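# Move the yellow open bin from shelf to table

## Task

Lift the yellow open bin down from the shelf and stand it upright on an empty area of the table with all its parts still inside. The other bins must remain upright on the shelf with their parts in them. It counts only if the bin stays put on its own, not while the robot is holding it. At the end, nothing the robot is touching may settle more than about a fingernail's width once released. Nothing may be pushed or dropped off the table.

## Robot and tools

ROBOT. Two 7-joint Kinova Gen3 arms, left_arm and right_arm, each with a two-finger parallel gripper that opens to 50 mm. Base positions in the scene frame: left_arm (+0.057, +0.336, 0) m, right_arm (-0.015, -0.370, 0) m, each turned slightly about z. Joint ranges (rad), base to hand: waist and both rolls ±6.283, shoulder ±2.250, elbow ±2.580, wrist pitch ±2.100. Load limits: 49.1 N m on the first four joints and 30.9 N m on the three wrist joints. Any weight being carried adds to these loads.

FRAMES. Reported states use one scene frame. Its origin is on the table top midway between the arms. +z is up, +x points out over the table, and left_arm is on the +y side. The names left and right do not match image sides. Each gripper has its own axes: the fingers point along +z and close along x. end_effector_position is the point between the pads, and the fingertips reach 17.5 mm past it. Pure rotation commands turn the gripper about that point.

execute_actions(actions). actions is a list of actions. Each action is a table of up to 15 rows, one row per 1/30 s step. A table with fewer rows repeats its last row until 15 steps are done. Each row is a single flat list of 18 numbers in [-1, 1], covering both arms even if only one moves. The order is left dx, dy, dz, rx, ry, rz, position, force_limit, speed, then the same nine for the right arm. dx..rz are an offset, not a pose. They are given in that gripper's own axes and measured from its pose at the start of the action; in the first action of a call, that is the last pose reported. Every row counts from that start, not from the previous row. 1.0 equals 0.6 m for dx, dy, dz, or 180 degrees for the rotation vector rx, ry, rz. At each step the command is clipped to within 70 mm and 16 degrees of the measured pose, so long moves take several actions. The arm does not run on past its last clipped pose. The controller puts position ahead of orientation. Optionally, 14 more numbers in [0, 1] may follow: stiffness scales for left_arm's 7 joints, then right_arm's 7. These multiply the position gains and stay in force until changed. An empty list just returns the current state and images.

GRIPPER NUMBERS. position: +1 is fully open (50 mm), about -0.65 is pads touching, and -1 means close until something stops the fingers. force_limit is the pad force: -1 is about 20 N, 0 about 102 N, +1 about 185 N, and the real force may run up to 17 % above that. speed is the closing rate: -1 is 20 mm/s, 0 is 85, +1 is 150. New force or speed values take effect only when position changes by at least 0.01. To keep a gripper unchanged, resend its previous three numbers, because 0 is itself a command. For a softer grip, open first and then close again.

move(target, speed, blocking). target is one row in the same layout as above, 18 or up to 32 numbers. Its offsets are in each gripper's own axes, counted from the pose in the latest result that shows one. The finger numbers are sent at the start. speed is the top path speed in m/s, from 0.002 to 0.5, default 0.25; turning is limited to twice that in rad/s. Paths are straight, end together, and last 0.5 to 10 s. They do not avoid obstacles or the other arm, and the hand may lag, stray or overshoot. Faster moves and targets set past a contact press harder. With blocking=false, the result comes after 0.5 s. Other commands are refused until a result shows the move has ended; use wait(0) or stop. The result adds a move: line with the ending (done, off_target, moving, held, fault), the limits that acted (paced = the pose was clipped; held = steps were blocked, which may be followed by a sudden speed-up), and each gripper's distance to its target.

wait(seconds): 0 to 10 s; the arms hold their last command and a running move continues. stop(): brakes a running move; the fingers keep going. zoom_image(camera, region): camera is cam_low, cam_left_wrist or cam_right_wrist; region is [x0, y0, x1, y1] in image pixels, at most 504 by 504. read_manual(section): licence texts only. finished_scene(scene): ends the current scene, given its number; this cannot be undone and should come only once the bin rests on its own.

RESULTS. The state line gives each gripper's position (m) and quat_wxyz; at long reach it can be slightly off. Hand target lines show where each arm is being driven. A pose unreachable line means the clearance check altered or blocked that arm's command. object_status: 0 moving; 1 stopped while opening; 2 stopped while closing, meaning an object is gripped; 3 at the commanded position or pads closed, usually meaning nothing is held. Check for 2 after closing. The gripper opening is about (250 - position_measured) x 0.202 mm. Images come from cam_low (fixed, at about x=1.76, looking back at the robots), cam_left_wrist and cam_right_wrist, all 504x504. Calibration data per camera may be a little off.

CAUTIONS. Do not let the arms collide or press on each other. A joint torque reaching its limit stops that arm for 10 s and skips the rest of the call. Holding a load heats motors: a MOTOR HOT warning appears from 60 °C, and at 75 °C the arm goes weak and sags. Grips on fixed or off-center objects weaken over time, and a grip made at force_limit -1 can lose the object while still reading 2. Held parts may be tugged briefly by outside forces. Avoid drops, slams, hard pushes, and tipping or spilling bins. Set the bin down gently before letting go.

Each tool is called after "Call:" as name(argument=value, ...), one argument or row to a line, values as JSON.

## Session

Call:
execute_actions(
  actions=[],
)

Scene clock: 0.00 s.
left_arm: end_effector_position=(+0.1322, +0.4346, +0.1973) position_measured=3 object_status=3 end_effector_quat_wxyz=(-0.578, +0.611, +0.459, +0.287) | right_arm: end_effector_position=(+0.4566, -0.4713, +0.2566) position_measured=3 object_status=3 end_effector_quat_wxyz=(-0.004, -0.499, +0.867, -0.002)
Joint positions: left_arm=[ 0.688  0.961  0.423  2.448 -0.615  1.414  3.089] | right_arm=[ 0.635  0.441 -0.628  1.454  0.268  1.336  4.087]
Joint velocities: left_arm=[-0.     0.    -0.001 -0.    -0.001 -0.     0.   ] | right_arm=[-0.001  0.001  0.     0.    -0.    -0.002 -0.   ]
Hand target (left_arm): +0.132, +0.435, +0.197; +0.578, -0.611, -0.459, -0.287
Hand target (right_arm): +0.457, -0.471, +0.257; -0.004, -0.499, +0.867, -0.002
Joint stiffness scale: left_arm=[1. 1. 1. 1. 1. 1. 1.] | right_arm=[1. 1. 1. 1. 1. 1. 1.]

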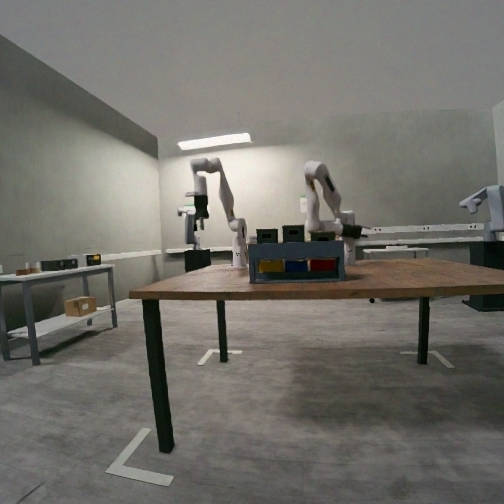

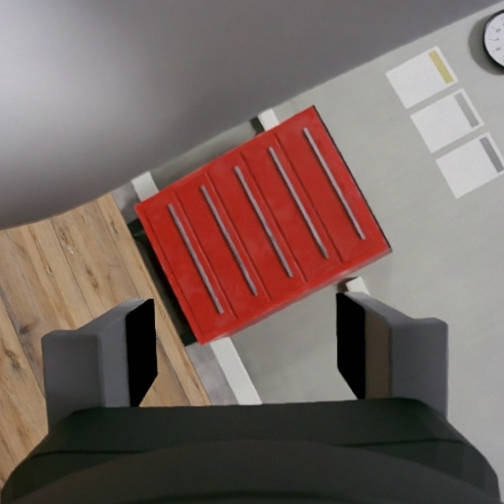

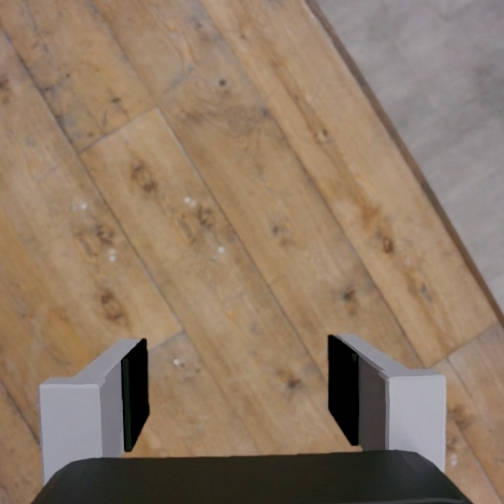

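Call:
zoom_image(
  camera="cam_low",
  region=[150, 150, 450, 320],
)

Region (150, 150, 450, 320) of cam_low's 504x504 image, scaled by 1.680, with more detail than that image has; it fills the top 286 rows of this view, and the rest is white.

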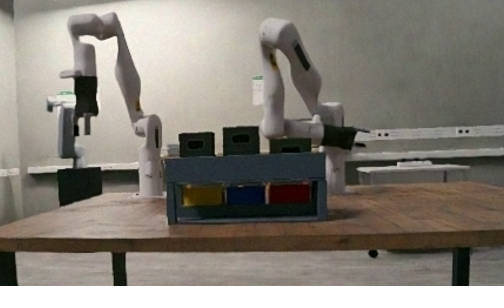

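Call:
move(
  target=[0,0,0,0,0,0,1,0,0, -0.393,0.626,0.012,0,0,-0.1667,1,0,0],
)

Call:
move(
  target=[0,0,0,0,0,0,1,0,0, 0,0,0.25,0.5,0,0,1,0,0],
)

Scene clock: 11.33 s.
left_arm: end_effector_position=(+0.1322, +0.4346, +0.1973) position_measured=3 object_status=3 end_effector_quat_wxyz=(-0.578, +0.611, +0.459, +0.287) | right_arm: end_effector_position=(+0.2502, -0.0744, +0.2489) position_measured=3 object_status=3 end_effector_quat_wxyz=(+0.000, +0.708, -0.706, -0.004)
Joint positions: left_arm=[ 0.688  0.961  0.423  2.448 -0.615  1.414  3.089] | right_arm=[-0.066  0.357 -1.06   1.714  0.318  1.259  3.429]
Joint velocities: left_arm=[ 0.     0.001  0.     0.    -0.    -0.     0.   ] | right_arm=[-0.011  0.     0.011 -0.     0.001 -0.001  0.   ]
Hand target (left_arm): +0.132, +0.435, +0.197; +0.578, -0.611, -0.459, -0.287
Hand target (right_arm): +0.253, -0.077, +0.249; +0.002, +0.706, -0.708, +0.001
Off the commanded pose (left_arm): 0.000 m, 0 deg.
Off the commanded pose (right_arm): 0.005 m, 1 deg.
Joint stiffness scale: left_arm=[1. 1. 1. 1. 1. 1. 1.] | right_arm=[1. 1. 1. 1. 1. 1. 1.]
move: off_target (right_arm)
camera_calibration (this result's frames):
cam_left_wrist: T_world_to_cam=[[0.439469, 0.205808, 0.874363, -0.327241], [0.888084, 0.0465385, -0.457319, -0.024856], [-0.134812, 0.977485, -0.162323, -0.203495], [0, 0, 0, 1]] pos_world=[0.138453, 0.267419, 0.241729]
cam_right_wrist: T_world_to_cam=[[-0.00387114, -0.999788, 0.0202137, -0.0761736], [-0.999506, 0.00449898, 0.0311077, 0.271744], [-0.0311921, -0.0200833, -0.999312, 0.415475], [0, 0, 0, 1]] pos_world=[0.284274, -0.069036, 0.408276]

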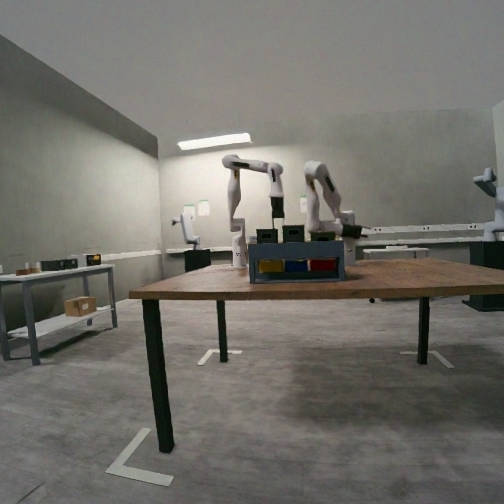

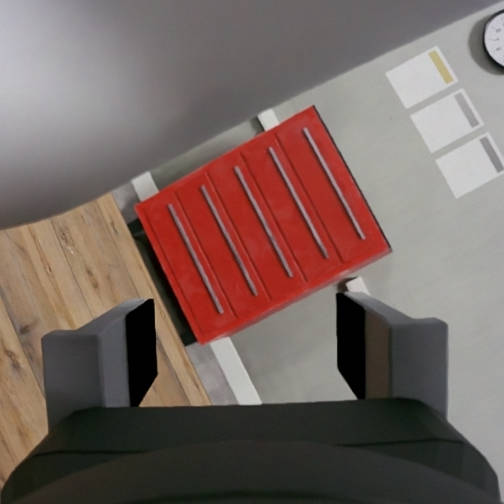

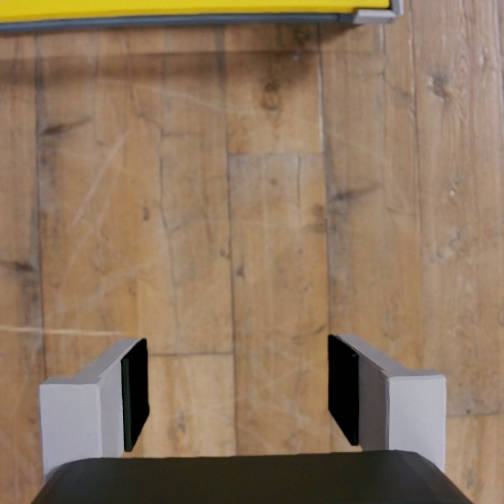

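Scene clock: 15.03 s.
left_arm: end_effector_position=(+0.1322, +0.4346, +0.1973) position_measured=3 object_status=3 end_effector_quat_wxyz=(-0.578, +0.611, +0.459, +0.287) | right_arm: end_effector_position=(+0.2487, -0.0729, +0.0951) position_measured=3 object_status=3 end_effector_quat_wxyz=(+0.492, -0.507, +0.506, -0.494)
Joint positions: left_arm=[ 0.688  0.961  0.423  2.448 -0.615  1.414  3.089] | right_arm=[-1.441  1.404 -0.397  2.124  1.405  1.898  1.167]
Joint velocities: left_arm=[ 0.    -0.     0.     0.     0.002  0.    -0.   ] | right_arm=[-0.009  0.007  0.004 -0.001 -0.    -0.001  0.   ]
Hand target (left_arm): +0.132, +0.435, +0.197; +0.578, -0.611, -0.459, -0.287
Hand target (right_arm): +0.249, -0.074, +0.098; +0.496, -0.503, +0.504, -0.497
Off the commanded pose (left_arm): 0.000 m, 0 deg.
Off the commanded pose (right_arm): 0.004 m, 1 deg.
Joint stiffness scale: left_arm=[1. 1. 1. 1. 1. 1. 1.] | right_arm=[1. 1. 1. 1. 1. 1. 1.]
move: off_target (right_arm)
camera_calibration (this result's frames):
cam_left_wrist: T_world_to_cam=[[0.439469, 0.205808, 0.874363, -0.327241], [0.888084, 0.0465384, -0.457319, -0.024856], [-0.134812, 0.977485, -0.162323, -0.203495], [0, 0, 0, 1]] pos_world=[0.138453, 0.267419, 0.241728]
cam_right_wrist: T_world_to_cam=[[-0.0259856, -0.999658, -0.00283499, -0.0639481], [-0.0525642, 0.00419839, -0.998609, 0.137487], [0.998279, -0.0258004, -0.0526553, -0.084652], [0, 0, 0, 1]] pos_world=[0.0900715, -0.0666875, 0.132657]

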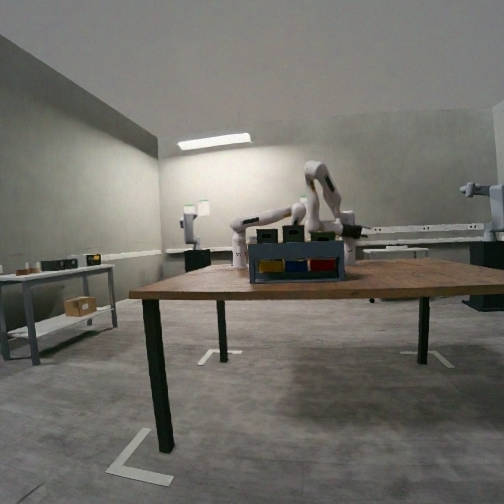

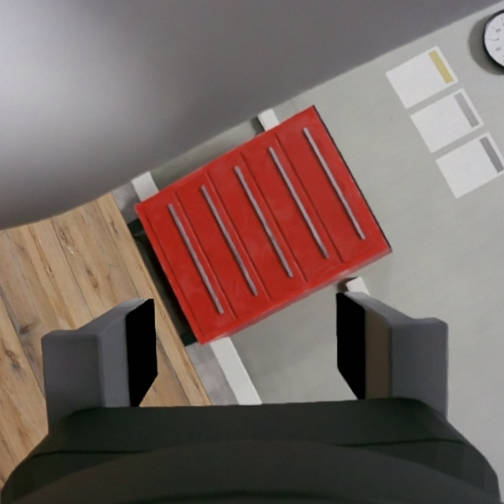

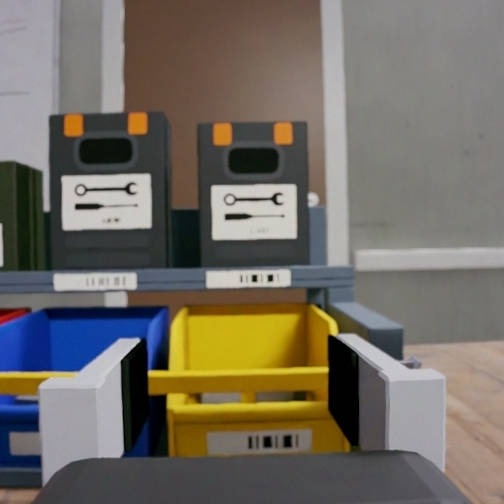

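Call:
move(
  target=[0,0,0,0,0,0,1,0,0, -0.072,-0.342,0.25,-0.5,0,0,1,0,0],
)

Scene clock: 20.47 s.
left_arm: end_effector_position=(+0.1322, +0.4346, +0.1973) position_measured=3 object_status=3 end_effector_quat_wxyz=(-0.578, +0.611, +0.459, +0.287) | right_arm: end_effector_position=(+0.4076, -0.0316, +0.2987) position_measured=3 object_status=3 end_effector_quat_wxyz=(-0.001, -0.705, +0.709, +0.005)
Joint positions: left_arm=[ 0.688  0.961  0.423  2.448 -0.615  1.414  3.089] | right_arm=[-0.253  0.617 -0.821  1.094  0.428  1.594  3.657]
Joint velocities: left_arm=[-0.001 -0.001 -0.    -0.    -0.    -0.001 -0.   ] | right_arm=[ 0.     0.007 -0.    -0.002 -0.     0.001 -0.   ]
Hand target (left_arm): +0.132, +0.435, +0.197; +0.578, -0.611, -0.459, -0.287
Hand target (right_arm): +0.404, -0.031, +0.298; +0.006, +0.708, -0.706, -0.008
Off the commanded pose (left_arm): 0.000 m, 0 deg.
Off the commanded pose (right_arm): 0.005 m, 1 deg.
Joint stiffness scale: left_arm=[1. 1. 1. 1. 1. 1. 1.] | right_arm=[1. 1. 1. 1. 1. 1. 1.]
move: off_target (right_arm)
camera_calibration (this result's frames):
cam_left_wrist: T_world_to_cam=[[0.439468, 0.205808, 0.874363, -0.327241], [0.888084, 0.0465387, -0.457319, -0.0248561], [-0.134812, 0.977485, -0.162323, -0.203495], [0, 0, 0, 1]] pos_world=[0.138453, 0.267419, 0.241729]
cam_right_wrist: T_world_to_cam=[[-0.0117168, -0.999718, 0.0206503, -0.0307149], [-0.999368, 0.0124011, 0.0333254, 0.426918], [-0.0335721, -0.0202467, -0.999231, 0.471949], [0, 0, 0, 1]] pos_world=[0.442132, -0.026445, 0.457994]

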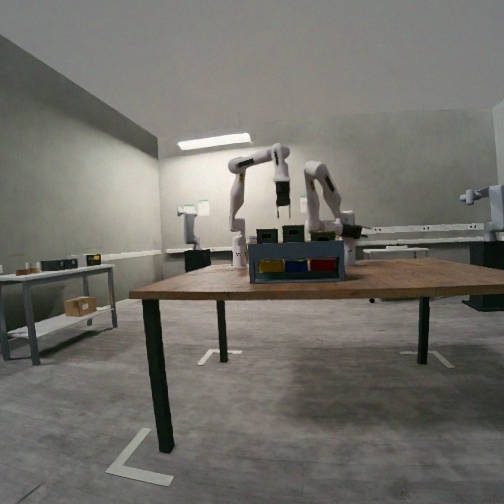

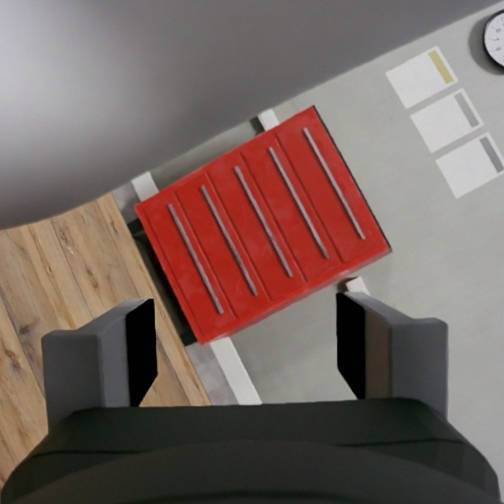

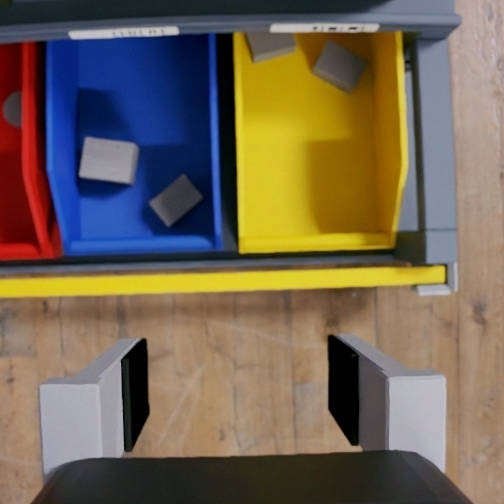

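Call:
zoom_image(
  camera="cam_right_wrist",
  region=[340, 180, 504, 320],
)

Region (340, 180, 504, 320) of cam_right_wrist's 504x504 image, scaled by 3.073; it fills the top 430 rows of this view, and the rest is white.

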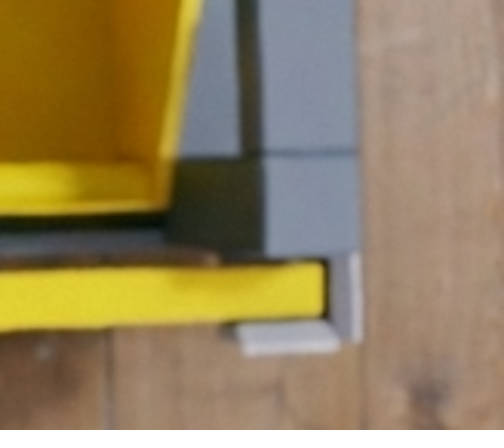

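Call:
move(
  target=[0,0,0,0,0,0,1,0,0, -0.103,-0.0025,0.248,0,0,0.5,1,0,0],
)

Scene clock: 27.70 s.
left_arm: end_effector_position=(+0.1322, +0.4346, +0.1973) position_measured=3 object_status=3 end_effector_quat_wxyz=(-0.578, +0.611, +0.459, +0.287) | right_arm: end_effector_position=(+0.4083, +0.0264, +0.1511) position_measured=3 object_status=3 end_effector_quat_wxyz=(-0.005, +0.001, +1.000, -0.002)
Joint positions: left_arm=[ 0.688  0.961  0.423  2.448 -0.615  1.414  3.089] | right_arm=[-0.479  0.851 -0.575  1.072  0.428  1.338  2.061]
Joint velocities: left_arm=[-0.     0.001  0.    -0.    -0.     0.001  0.   ] | right_arm=[ 0.001  0.004 -0.001 -0.001 -0.    -0.    -0.002]
Hand target (left_arm): +0.132, +0.435, +0.197; +0.578, -0.611, -0.459, -0.287
Hand target (right_arm): +0.408, +0.031, +0.150; -0.004, +0.003, +1.000, +0.003
Off the commanded pose (left_arm): 0.000 m, 0 deg.
Off the commanded pose (right_arm): 0.005 m, 1 deg.
Joint stiffness scale: left_arm=[1. 1. 1. 1. 1. 1. 1.] | right_arm=[1. 1. 1. 1. 1. 1. 1.]
move: off_target (right_arm)
camera_calibration (this result's frames):
cam_left_wrist: T_world_to_cam=[[0.439469, 0.205808, 0.874363, -0.327241], [0.888084, 0.0465384, -0.457319, -0.024856], [-0.134812, 0.977485, -0.162323, -0.203495], [0, 0, 0, 1]] pos_world=[0.138453, 0.267419, 0.241729]
cam_right_wrist: T_world_to_cam=[[-0.999375, 0.00684151, 0.034681, 0.404889], [0.00758056, 0.999746, 0.0212234, -0.00361269], [-0.034527, 0.021473, -0.999173, 0.324976], [0, 0, 0, 1]] pos_world=[0.415883, -0.00613651, 0.310742]

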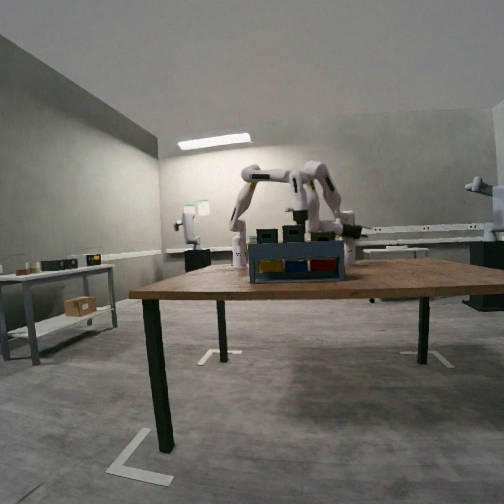

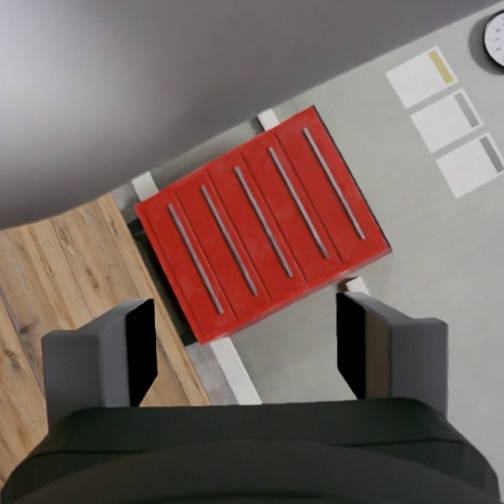

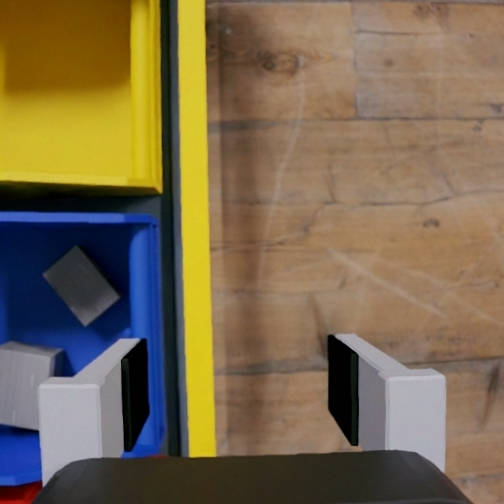

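Call:
move(
  target=[0,0,0,0,0,0,1,0,0, -0.0333,0,0.1,0,0,0,1,0,0],
)

Scene clock: 30.03 s.
left_arm: end_effector_position=(+0.1322, +0.4346, +0.1973) position_measured=3 object_status=3 end_effector_quat_wxyz=(-0.578, +0.611, +0.459, +0.287) | right_arm: end_effector_position=(+0.4217, +0.0276, +0.0930) position_measured=3 object_status=3 end_effector_quat_wxyz=(-0.010, +0.002, +1.000, -0.002)
Joint positions: left_arm=[ 0.688  0.961  0.423  2.448 -0.615  1.414  3.089] | right_arm=[-0.472  0.938 -0.553  1.088  0.449  1.244  2.066]
Joint velocities: left_arm=[-0.    -0.     0.    -0.    -0.001  0.    -0.   ] | right_arm=[-0.001  0.004  0.     0.    -0.    -0.001  0.   ]
Hand target (left_arm): +0.132, +0.435, +0.197; +0.578, -0.611, -0.459, -0.287
Hand target (right_arm): +0.427, +0.026, +0.091; -0.005, +0.000, +1.000, -0.002
Off the commanded pose (left_arm): 0.000 m, 0 deg.
Off the commanded pose (right_arm): 0.007 m, 1 deg.
Joint stiffness scale: left_arm=[1. 1. 1. 1. 1. 1. 1.] | right_arm=[1. 1. 1. 1. 1. 1. 1.]
move: off_target (right_arm)
camera_calibration (this result's frames):
cam_left_wrist: T_world_to_cam=[[0.439469, 0.205808, 0.874363, -0.327241], [0.888084, 0.0465387, -0.457319, -0.0248561], [-0.134812, 0.977485, -0.162323, -0.203495], [0, 0, 0, 1]] pos_world=[0.138453, 0.267419, 0.241728]
cam_right_wrist: T_world_to_cam=[[-0.998889, 0.010454, 0.045961, 0.418925], [0.0114622, 0.999698, 0.0217264, -0.00534411], [-0.04572, 0.0222291, -0.998707, 0.271987], [0, 0, 0, 1]] pos_world=[0.430956, -0.00508297, 0.252497]

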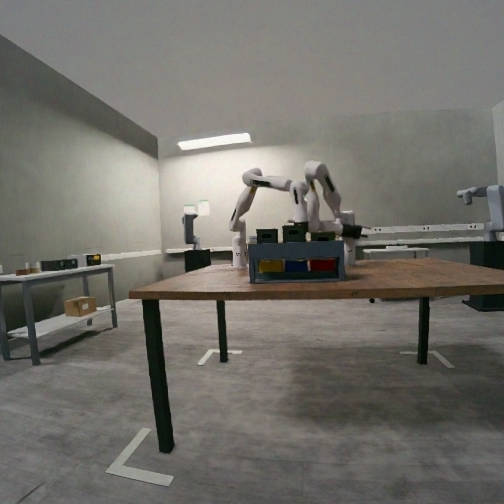

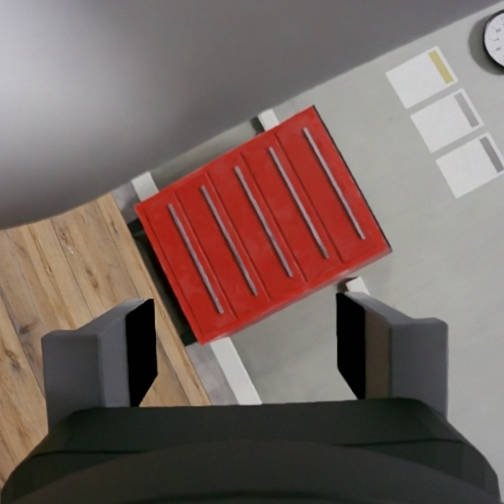

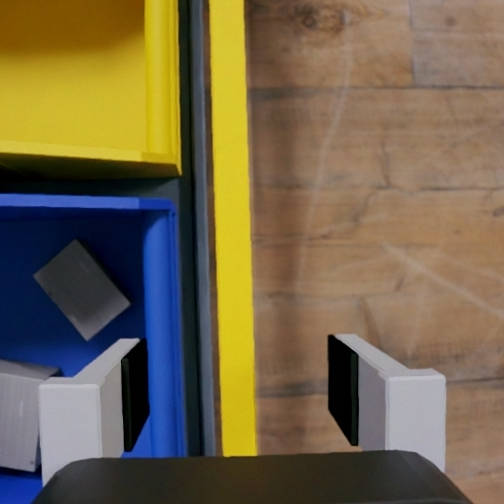

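Call:
move(
  target=[0,0,0,0,0,0,1,0,0, 0,0,0.063,0,0,0,0.0,0,0],
  speed=0.1,
)

Call:
execute_actions(
  actions=[
    [[0,0,0,0,0,0,1,0,0, 0,0,0,0,0,0,-1,-0.5,0]],
  ],
)

Scene clock: 31.90 s.
left_arm: end_effector_position=(+0.1322, +0.4346, +0.1973) position_measured=3 object_status=3 end_effector_quat_wxyz=(-0.578, +0.611, +0.459, +0.287) | right_arm: end_effector_position=(+0.4186, +0.0275, +0.0578) position_measured=152 object_status=3 end_effector_quat_wxyz=(-0.014, +0.002, +1.000, -0.001)
Joint positions: left_arm=[ 0.688  0.961  0.423  2.448 -0.615  1.414  3.089] | right_arm=[-0.473  0.975 -0.536  1.128  0.453  1.171  2.059]
Joint velocities: left_arm=[ 0.  0.  0.  0.  0. -0.  0.] | right_arm=[-0.002  0.002  0.005  0.     0.    -0.002 -0.   ]
Hand target (left_arm): +0.132, +0.435, +0.197; +0.578, -0.611, -0.459, -0.287
Hand target (right_arm): +0.421, +0.027, +0.055; -0.010, +0.002, +1.000, -0.002
Off the commanded pose (left_arm): 0.000 m, 0 deg.
Off the commanded pose (right_arm): 0.004 m, 0 deg.
Joint stiffness scale: left_arm=[1. 1. 1. 1. 1. 1. 1.] | right_arm=[1. 1. 1. 1. 1. 1. 1.]
move: off_target (right_arm)
camera_calibration (this result's frames):
cam_left_wrist: T_world_to_cam=[[0.439469, 0.205808, 0.874363, -0.327241], [0.888084, 0.0465385, -0.457319, -0.024856], [-0.134812, 0.977485, -0.162323, -0.203495], [0, 0, 0, 1]] pos_world=[0.138453, 0.267419, 0.241729]
cam_right_wrist: T_world_to_cam=[[-0.998483, 0.00918441, 0.0542824, 0.4168], [0.0104602, 0.999675, 0.0232662, -0.00410019], [-0.0540511, 0.0237988, -0.998255, 0.240164], [0, 0, 0, 1]] pos_world=[0.429191, -0.00544481, 0.217216]

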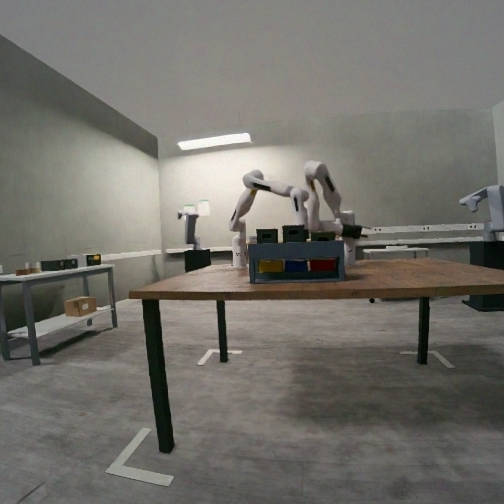

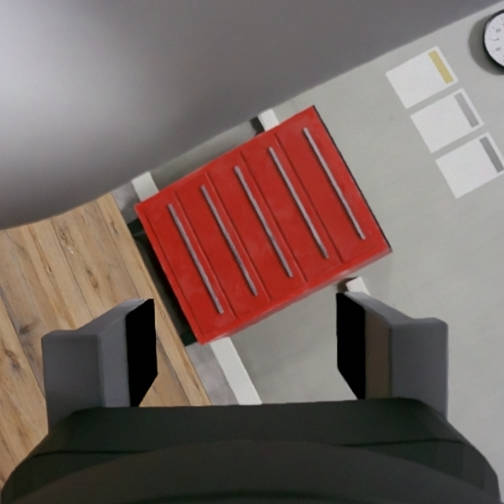

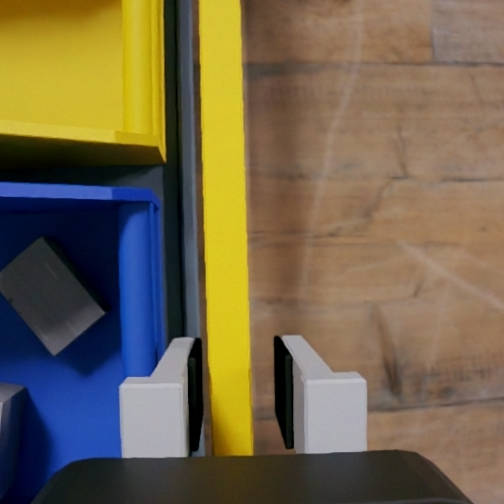

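Scene clock: 32.40 s.
left_arm: end_effector_position=(+0.1322, +0.4346, +0.1973) position_measured=3 object_status=3 end_effector_quat_wxyz=(-0.578, +0.611, +0.459, +0.287) | right_arm: end_effector_position=(+0.4194, +0.0273, +0.0580) position_measured=204 object_status=2 end_effector_quat_wxyz=(-0.014, +0.002, +1.000, -0.001)
Joint positions: left_arm=[ 0.688  0.961  0.423  2.448 -0.615  1.414  3.089] | right_arm=[-0.473  0.976 -0.536  1.128  0.454  1.17   2.059]
Joint velocities: left_arm=[ 0.001 -0.    -0.    -0.     0.001 -0.    -0.   ] | right_arm=[-0.001  0.    -0.001  0.     0.     0.     0.001]
Hand target (left_arm): +0.132, +0.435, +0.197; +0.578, -0.611, -0.459, -0.287
Hand target (right_arm): +0.419, +0.027, +0.058; -0.014, +0.002, +1.000, -0.001
Off the commanded pose (left_arm): 0.000 m, 0 deg.
Off the commanded pose (right_arm): 0.001 m, 0 deg.
Joint stiffness scale: left_arm=[1. 1. 1. 1. 1. 1. 1.] | right_arm=[1. 1. 1. 1. 1. 1. 1.]
camera_calibration (this result's frames):
cam_left_wrist: T_world_to_cam=[[0.439469, 0.205808, 0.874363, -0.327241], [0.888084, 0.0465382, -0.457319, -0.0248559], [-0.134812, 0.977485, -0.162323, -0.203495], [0, 0, 0, 1]] pos_world=[0.138453, 0.267419, 0.241728]
cam_right_wrist: T_world_to_cam=[[-0.998542, 0.00987483, 0.053061, 0.417674], [0.0111384, 0.99966, 0.0235708, -0.00424417], [-0.0528102, 0.0241274, -0.998313, 0.239821], [0, 0, 0, 1]] pos_world=[0.429778, -0.00566799, 0.217354]

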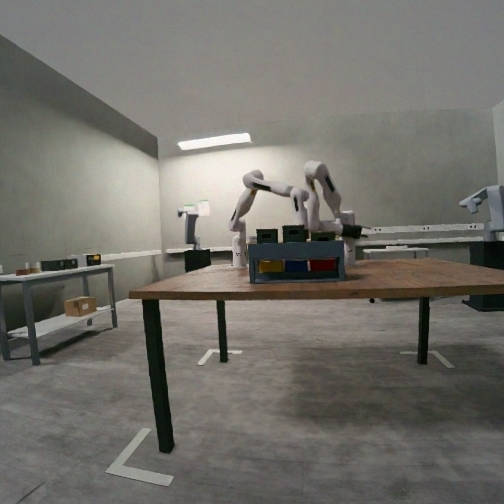

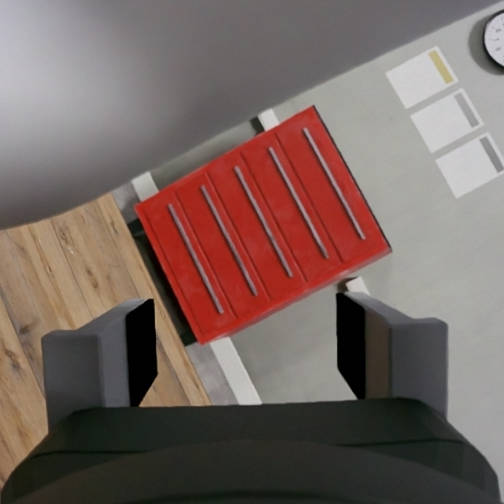

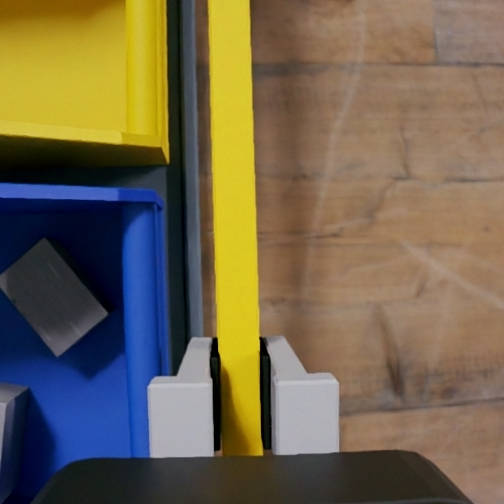

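Gripped the bar. Try lifting it slowly.

Call:
move(
  target=[0,0,0,0,0,0,1,0,0, 0,0,-0.07,0,0,0,-1,-0.5,0],
  speed=0.05,
)

Scene clock: 34.70 s.
left_arm: end_effector_position=(+0.1322, +0.4346, +0.1973) position_measured=3 object_status=3 end_effector_quat_wxyz=(-0.578, +0.611, +0.459, +0.287) | right_arm: end_effector_position=(+0.4232, +0.0274, +0.0974) position_measured=204 object_status=2 end_effector_quat_wxyz=(-0.009, +0.003, +1.000, -0.002)
Joint positions: left_arm=[ 0.688  0.961  0.423  2.448 -0.615  1.414  3.089] | right_arm=[-0.47   0.934 -0.557  1.08   0.45   1.254  2.067]
Joint velocities: left_arm=[ 0.    -0.    -0.    -0.     0.    -0.001  0.   ] | right_arm=[ 0.002 -0.001 -0.005 -0.001 -0.     0.003  0.   ]
Hand target (left_arm): +0.132, +0.435, +0.197; +0.578, -0.611, -0.459, -0.287
Hand target (right_arm): +0.421, +0.027, +0.100; -0.014, +0.002, +1.000, -0.001
Off the commanded pose (left_arm): 0.000 m, 0 deg.
Off the commanded pose (right_arm): 0.004 m, 1 deg.
Joint stiffness scale: left_arm=[1. 1. 1. 1. 1. 1. 1.] | right_arm=[1. 1. 1. 1. 1. 1. 1.]
move: off_target (right_arm)
camera_calibration (this result's frames):
cam_left_wrist: T_world_to_cam=[[0.439469, 0.205808, 0.874363, -0.327241], [0.888084, 0.0465384, -0.457319, -0.024856], [-0.134812, 0.977485, -0.162323, -0.203495], [0, 0, 0, 1]] pos_world=[0.138453, 0.267419, 0.241729]
cam_right_wrist: T_world_to_cam=[[-0.998959, 0.0118893, 0.0440353, 0.420408], [0.012857, 0.999681, 0.0217567, -0.00584339], [-0.0437626, 0.0223002, -0.998793, 0.275638], [0, 0, 0, 1]] pos_world=[0.432108, -0.00530364, 0.25692]

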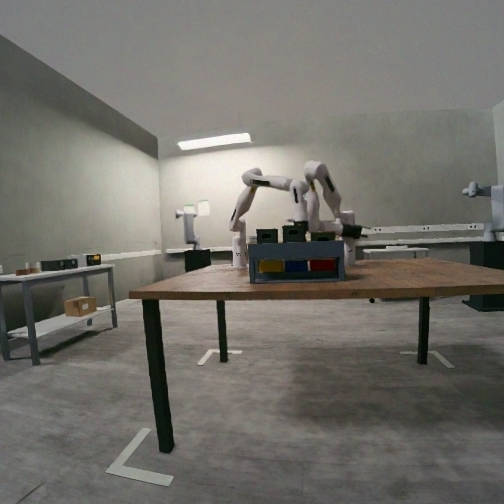

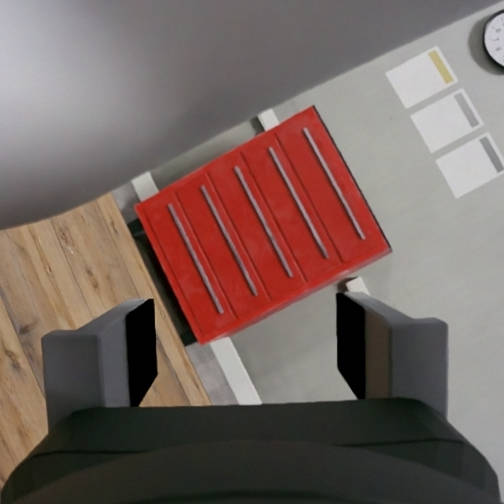

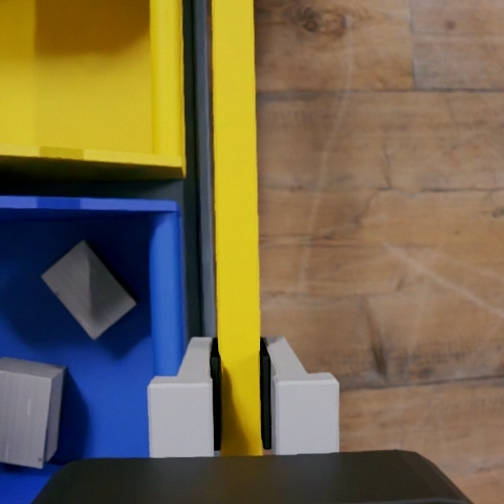

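Call:
move(
  target=[0,0,0,0,0,0,1,0,0, 0.4167,0,0,0,0,0,-1,-0.5,0],
  speed=0.2,
)

Call:
move(
  target=[0,0,0,0,0,0,1,0,0, 0,0,0.12,0,0,0,-1,-0.5,0],
  speed=0.08,
)

Scene clock: 37.03 s.
left_arm: end_effector_position=(+0.1322, +0.4346, +0.1973) position_measured=3 object_status=3 end_effector_quat_wxyz=(-0.578, +0.611, +0.459, +0.287) | right_arm: end_effector_position=(+0.3563, +0.0254, +0.0932) position_measured=204 object_status=2 end_effector_quat_wxyz=(-0.013, +0.006, +1.000, -0.006)
Joint positions: left_arm=[ 0.688  0.961  0.423  2.448 -0.615  1.414  3.089] | right_arm=[-0.498  0.848 -0.58   1.298  0.45   1.15   1.929]
Joint velocities: left_arm=[ 0.  0. -0.  0.  0. -0.  0.] | right_arm=[-0.    -0.    -0.002 -0.    -0.    -0.001 -0.   ]
Hand target (left_arm): +0.132, +0.435, +0.197; +0.578, -0.611, -0.459, -0.287
Hand target (right_arm): +0.358, +0.022, +0.092; -0.013, +0.006, +1.000, -0.009
Off the commanded pose (left_arm): 0.000 m, 0 deg.
Off the commanded pose (right_arm): 0.183 m, 1 deg; position clipped at the last step of the last action.
Joint stiffness scale: left_arm=[1. 1. 1. 1. 1. 1. 1.] | right_arm=[1. 1. 1. 1. 1. 1. 1.]
move: held (right_arm); limits=paced,held; held on 32 of 46 steps (right_arm), including the last (right_arm)
pose unreachable (right arm): on one or more control steps of this call, first in action 0 (counted from 0), this arm could not follow its commanded pose, so it was not sent that pose on those steps. On the call's last step it was still not sent that pose. It may still have moved: this result reports where it is.
cause: the commanded pose would bring a part of the arm too close to another arm (a part of this arm just beyond joint 5 (forearm roll) and a part of the other arm just beyond its joint 4 (elbow)).
camera_calibration (this result's frames):
cam_left_wrist: T_world_to_cam=[[0.439469, 0.205808, 0.874363, -0.327241], [0.888084, 0.0465383, -0.457319, -0.024856], [-0.134812, 0.977485, -0.162323, -0.203495], [0, 0, 0, 1]] pos_world=[0.138453, 0.267419, 0.241728]
cam_right_wrist: T_world_to_cam=[[-0.998529, 0.0190999, 0.05075, 0.352828], [0.019811, 0.999712, 0.0135456, -0.00455655], [-0.0504767, 0.0145311, -0.99862, 0.271179], [0, 0, 0, 1]] pos_world=[0.366087, -0.00612427, 0.25296]

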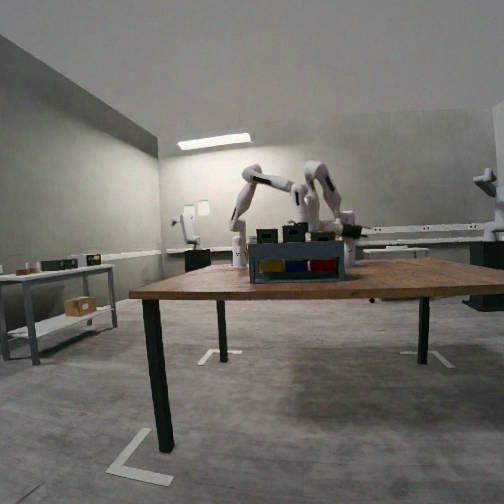

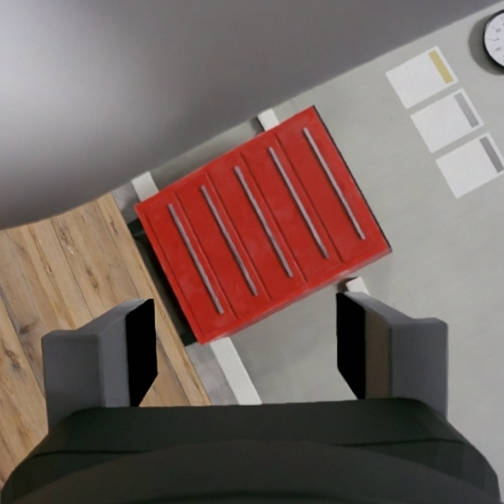

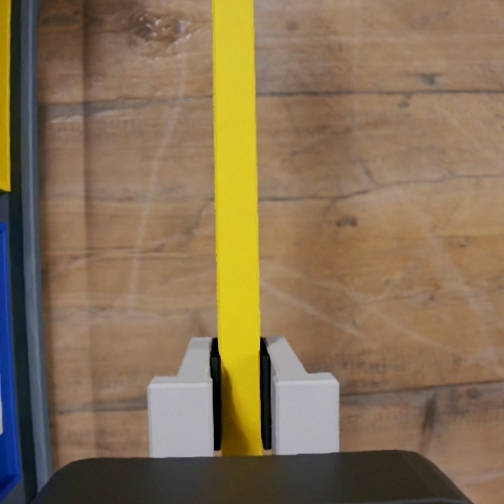

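Scene clock: 38.33 s.
left_arm: end_effector_position=(+0.1322, +0.4346, +0.1973) position_measured=3 object_status=3 end_effector_quat_wxyz=(-0.578, +0.611, +0.459, +0.287) | right_arm: end_effector_position=(+0.3523, +0.0244, +0.0238) position_measured=204 object_status=2 end_effector_quat_wxyz=(-0.017, +0.006, +1.000, -0.006)
Joint positions: left_arm=[ 0.688  0.961  0.423  2.448 -0.615  1.414  3.089] | right_arm=[-0.516  0.935 -0.532  1.364  0.481  1.002  1.902]
Joint velocities: left_arm=[ 0.001  0.    -0.    -0.     0.001  0.    -0.   ] | right_arm=[-0.005  0.002  0.003 -0.    -0.    -0.001  0.   ]
Hand target (left_arm): +0.132, +0.435, +0.197; +0.578, -0.611, -0.459, -0.287
Hand target (right_arm): +0.354, +0.025, +0.021; -0.013, +0.006, +1.000, -0.006
Off the commanded pose (left_arm): 0.000 m, 0 deg.
Off the commanded pose (right_arm): 0.003 m, 0 deg.
Joint stiffness scale: left_arm=[1. 1. 1. 1. 1. 1. 1.] | right_arm=[1. 1. 1. 1. 1. 1. 1.]
move: done
camera_calibration (this result's frames):
cam_left_wrist: T_world_to_cam=[[0.439469, 0.205808, 0.874363, -0.327241], [0.888084, 0.0465387, -0.457319, -0.024856], [-0.134812, 0.977485, -0.162323, -0.203495], [0, 0, 0, 1]] pos_world=[0.138453, 0.267419, 0.241729]
cam_right_wrist: T_world_to_cam=[[-0.998113, 0.0189698, 0.0584035, 0.351982], [0.0197977, 0.999711, 0.0136294, -0.00254317], [-0.0581281, 0.0147599, -0.9982, 0.204347], [0, 0, 0, 1]] pos_world=[0.363247, -0.00715074, 0.183456]

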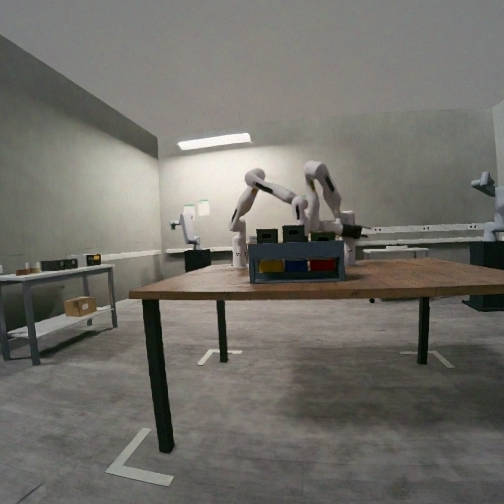

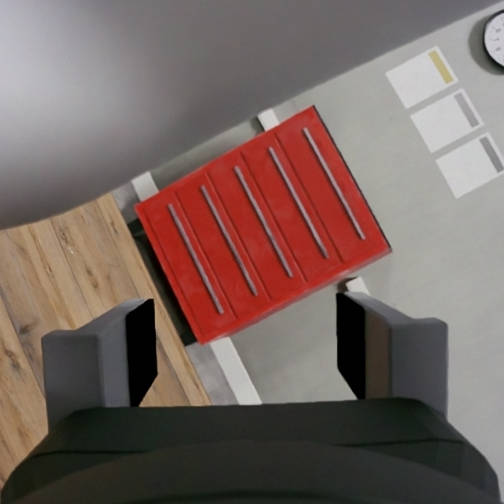

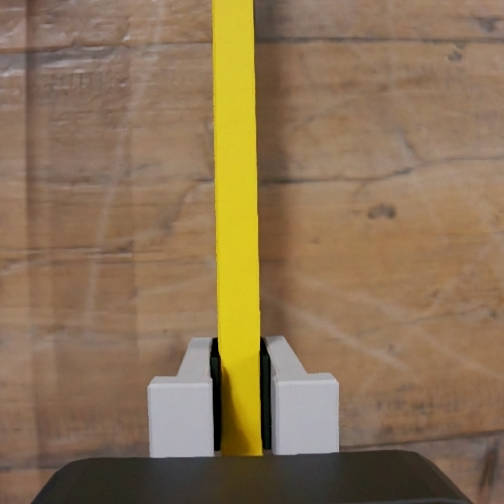

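Call:
execute_actions(
  actions=[
    [[0,0,0,0,0,0,1,0,0, 0,0,0,0,0,0,0.2,0,0]],
  ],
)

Scene clock: 39.70 s.
left_arm: end_effector_position=(+0.1322, +0.4346, +0.1973) position_measured=3 object_status=3 end_effector_quat_wxyz=(-0.578, +0.611, +0.459, +0.287) | right_arm: end_effector_position=(+0.3522, +0.0245, +0.0238) position_measured=123 object_status=3 end_effector_quat_wxyz=(-0.016, +0.006, +1.000, -0.006)
Joint positions: left_arm=[ 0.688  0.961  0.423  2.448 -0.615  1.414  3.089] | right_arm=[-0.516  0.936 -0.532  1.364  0.481  1.001  1.902]
Joint velocities: left_arm=[-0.    -0.    -0.     0.    -0.001 -0.    -0.   ] | right_arm=[ 0.    -0.001  0.    -0.     0.    -0.     0.   ]
Hand target (left_arm): +0.132, +0.435, +0.197; +0.578, -0.611, -0.459, -0.287
Hand target (right_arm): +0.352, +0.024, +0.024; -0.017, +0.006, +1.000, -0.006
Off the commanded pose (left_arm): 0.000 m, 0 deg.
Off the commanded pose (right_arm): 0.000 m, 0 deg.
Joint stiffness scale: left_arm=[1. 1. 1. 1. 1. 1. 1.] | right_arm=[1. 1. 1. 1. 1. 1. 1.]
camera_calibration (this result's frames):
cam_left_wrist: T_world_to_cam=[[0.439469, 0.205808, 0.874363, -0.327241], [0.888084, 0.0465385, -0.457319, -0.024856], [-0.134812, 0.977485, -0.162323, -0.203495], [0, 0, 0, 1]] pos_world=[0.138453, 0.267419, 0.241729]
cam_right_wrist: T_world_to_cam=[[-0.998124, 0.0186335, 0.0583126, 0.351889], [0.0194544, 0.999719, 0.0135413, -0.00252812], [-0.0580439, 0.0146504, -0.998207, 0.204255], [0, 0, 0, 1]] pos_world=[0.363134, -0.00702194, 0.183404]

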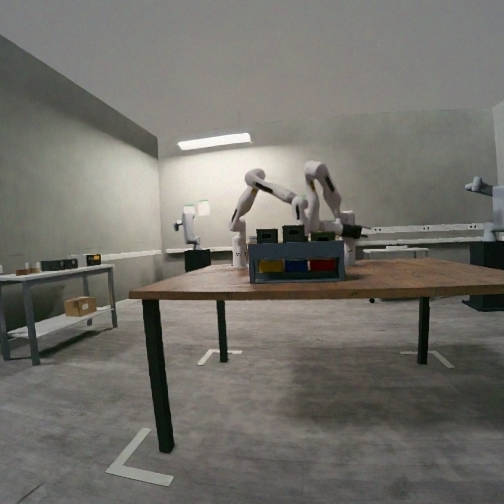

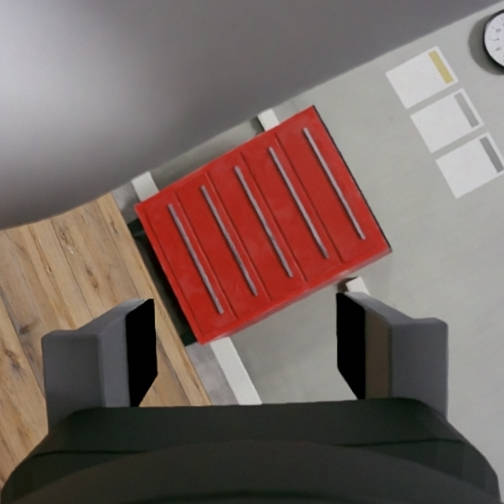

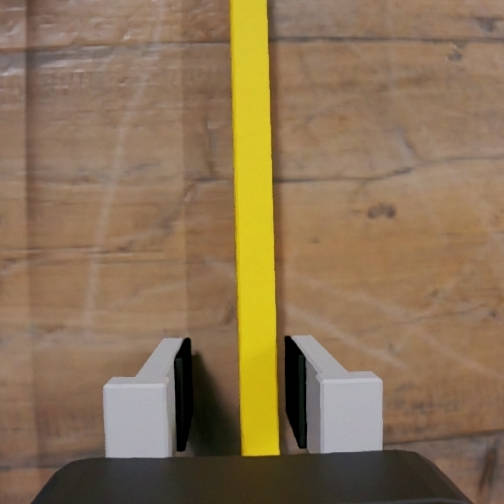

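Call:
move(
  target=[0,0,0,0,0,0,1,0,0, 0,0,-0.133,0,0,0,0.2,0,0],
)

Call:
move(
  target=[0,0,0,0,0,0,1,0,0, -0.158,-0.151,0,0,0,0,0.2,0,0],
)

Scene clock: 42.57 s.
left_arm: end_effector_position=(+0.1322, +0.4346, +0.1973) position_measured=3 object_status=3 end_effector_quat_wxyz=(-0.578, +0.611, +0.459, +0.287) | right_arm: end_effector_position=(+0.3575, +0.0256, +0.1009) position_measured=123 object_status=3 end_effector_quat_wxyz=(-0.012, +0.007, +1.000, -0.006)
Joint positions: left_arm=[ 0.688  0.961  0.423  2.448 -0.615  1.414  3.089] | right_arm=[-0.501  0.839 -0.574  1.286  0.44   1.167  1.937]
Joint velocities: left_arm=[ 0.    -0.     0.    -0.    -0.     0.001 -0.   ] | right_arm=[ 0.004 -0.002 -0.004 -0.001 -0.     0.    -0.   ]
Hand target (left_arm): +0.132, +0.435, +0.197; +0.578, -0.611, -0.459, -0.287
Hand target (right_arm): +0.355, +0.025, +0.103; -0.016, +0.006, +1.000, -0.006
Off the commanded pose (left_arm): 0.000 m, 0 deg.
Off the commanded pose (right_arm): 0.004 m, 1 deg.
Joint stiffness scale: left_arm=[1. 1. 1. 1. 1. 1. 1.] | right_arm=[1. 1. 1. 1. 1. 1. 1.]
move: off_target (right_arm)
camera_calibration (this result's frames):
cam_left_wrist: T_world_to_cam=[[0.439469, 0.205808, 0.874363, -0.327241], [0.888084, 0.0465385, -0.457319, -0.024856], [-0.134812, 0.977485, -0.162323, -0.203495], [0, 0, 0, 1]] pos_world=[0.138453, 0.267419, 0.241729]
cam_right_wrist: T_world_to_cam=[[-0.998555, 0.0204511, 0.0496939, 0.353715], [0.0211132, 0.999695, 0.012835, -0.00532126], [-0.0494163, 0.0138657, -0.998682, 0.278537], [0, 0, 0, 1]] pos_world=[0.367081, -0.00577634, 0.260661]

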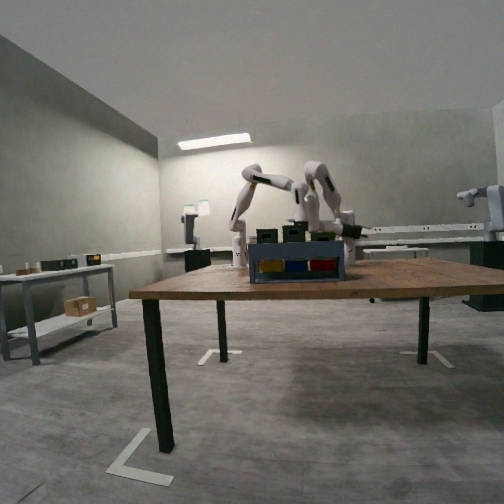

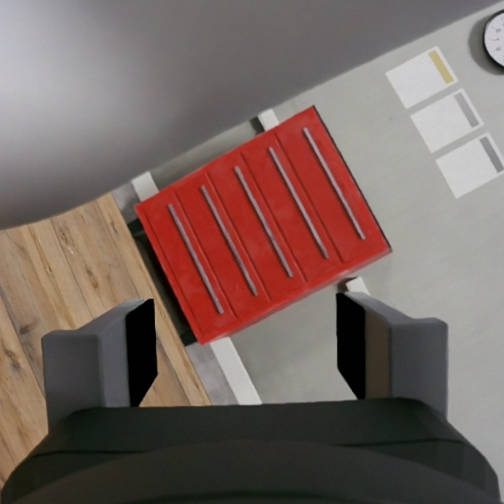

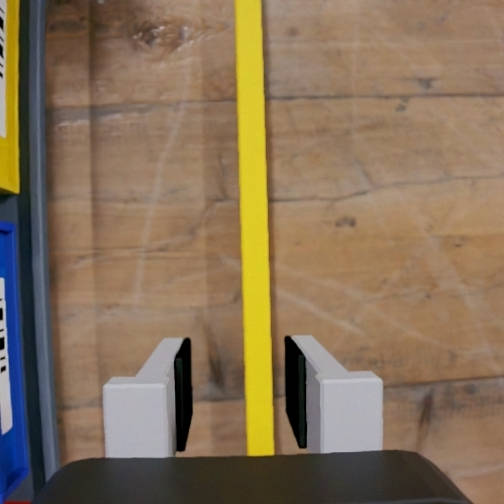

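Scene clock: 43.67 s.
left_arm: end_effector_position=(+0.1322, +0.4346, +0.1973) position_measured=3 object_status=3 end_effector_quat_wxyz=(-0.578, +0.611, +0.459, +0.287) | right_arm: end_effector_position=(+0.4508, -0.0637, +0.1002) position_measured=123 object_status=3 end_effector_quat_wxyz=(-0.009, +0.007, +1.000, -0.003)
Joint positions: left_arm=[ 0.688  0.961  0.423  2.448 -0.615  1.414  3.089] | right_arm=[-0.29   0.852 -0.56   1.253  0.44   1.175  2.171]
Joint velocities: left_arm=[-0. -0.  0.  0.  0.  0. -0.] | right_arm=[ 0.003  0.002 -0.001 -0.001 -0.     0.002 -0.   ]
Hand target (left_arm): +0.132, +0.435, +0.197; +0.578, -0.611, -0.459, -0.287
Hand target (right_arm): +0.450, -0.067, +0.100; -0.012, +0.007, +1.000, -0.006
Off the commanded pose (left_arm): 0.000 m, 0 deg.
Off the commanded pose (right_arm): 0.003 m, 0 deg.
Joint stiffness scale: left_arm=[1. 1. 1. 1. 1. 1. 1.] | right_arm=[1. 1. 1. 1. 1. 1. 1.]
move: done
camera_calibration (this result's frames):
cam_left_wrist: T_world_to_cam=[[0.439468, 0.205808, 0.874363, -0.327241], [0.888084, 0.0465384, -0.457319, -0.0248561], [-0.134811, 0.977485, -0.162323, -0.203495], [0, 0, 0, 1]] pos_world=[0.138453, 0.267419, 0.241728]
cam_right_wrist: T_world_to_cam=[[-0.998851, 0.0208213, 0.0431723, 0.449473], [0.0216392, 0.999593, 0.0185662, 0.0811363], [-0.0427682, 0.0194791, -0.998895, 0.281111], [0, 0, 0, 1]] pos_world=[0.459223, -0.0959377, 0.259889]

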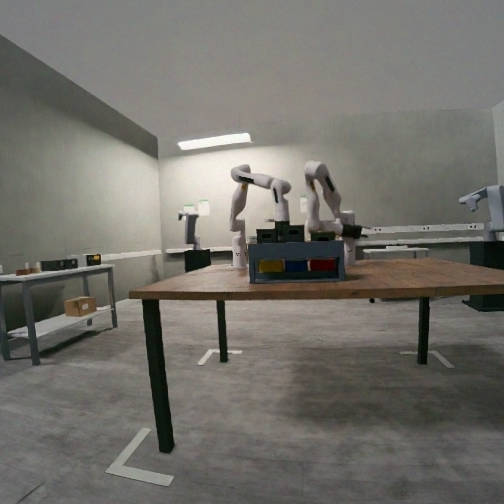

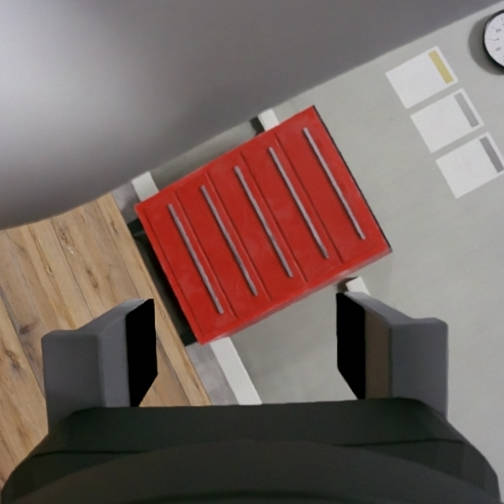

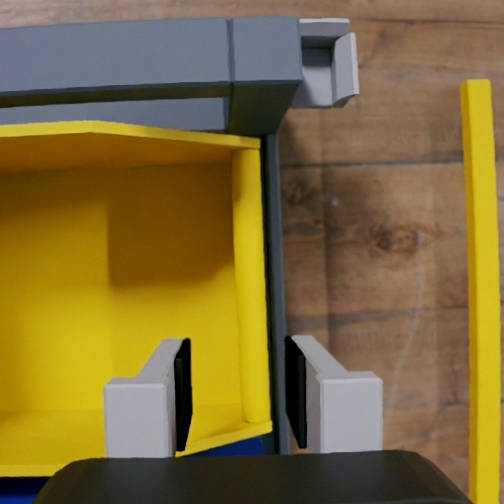

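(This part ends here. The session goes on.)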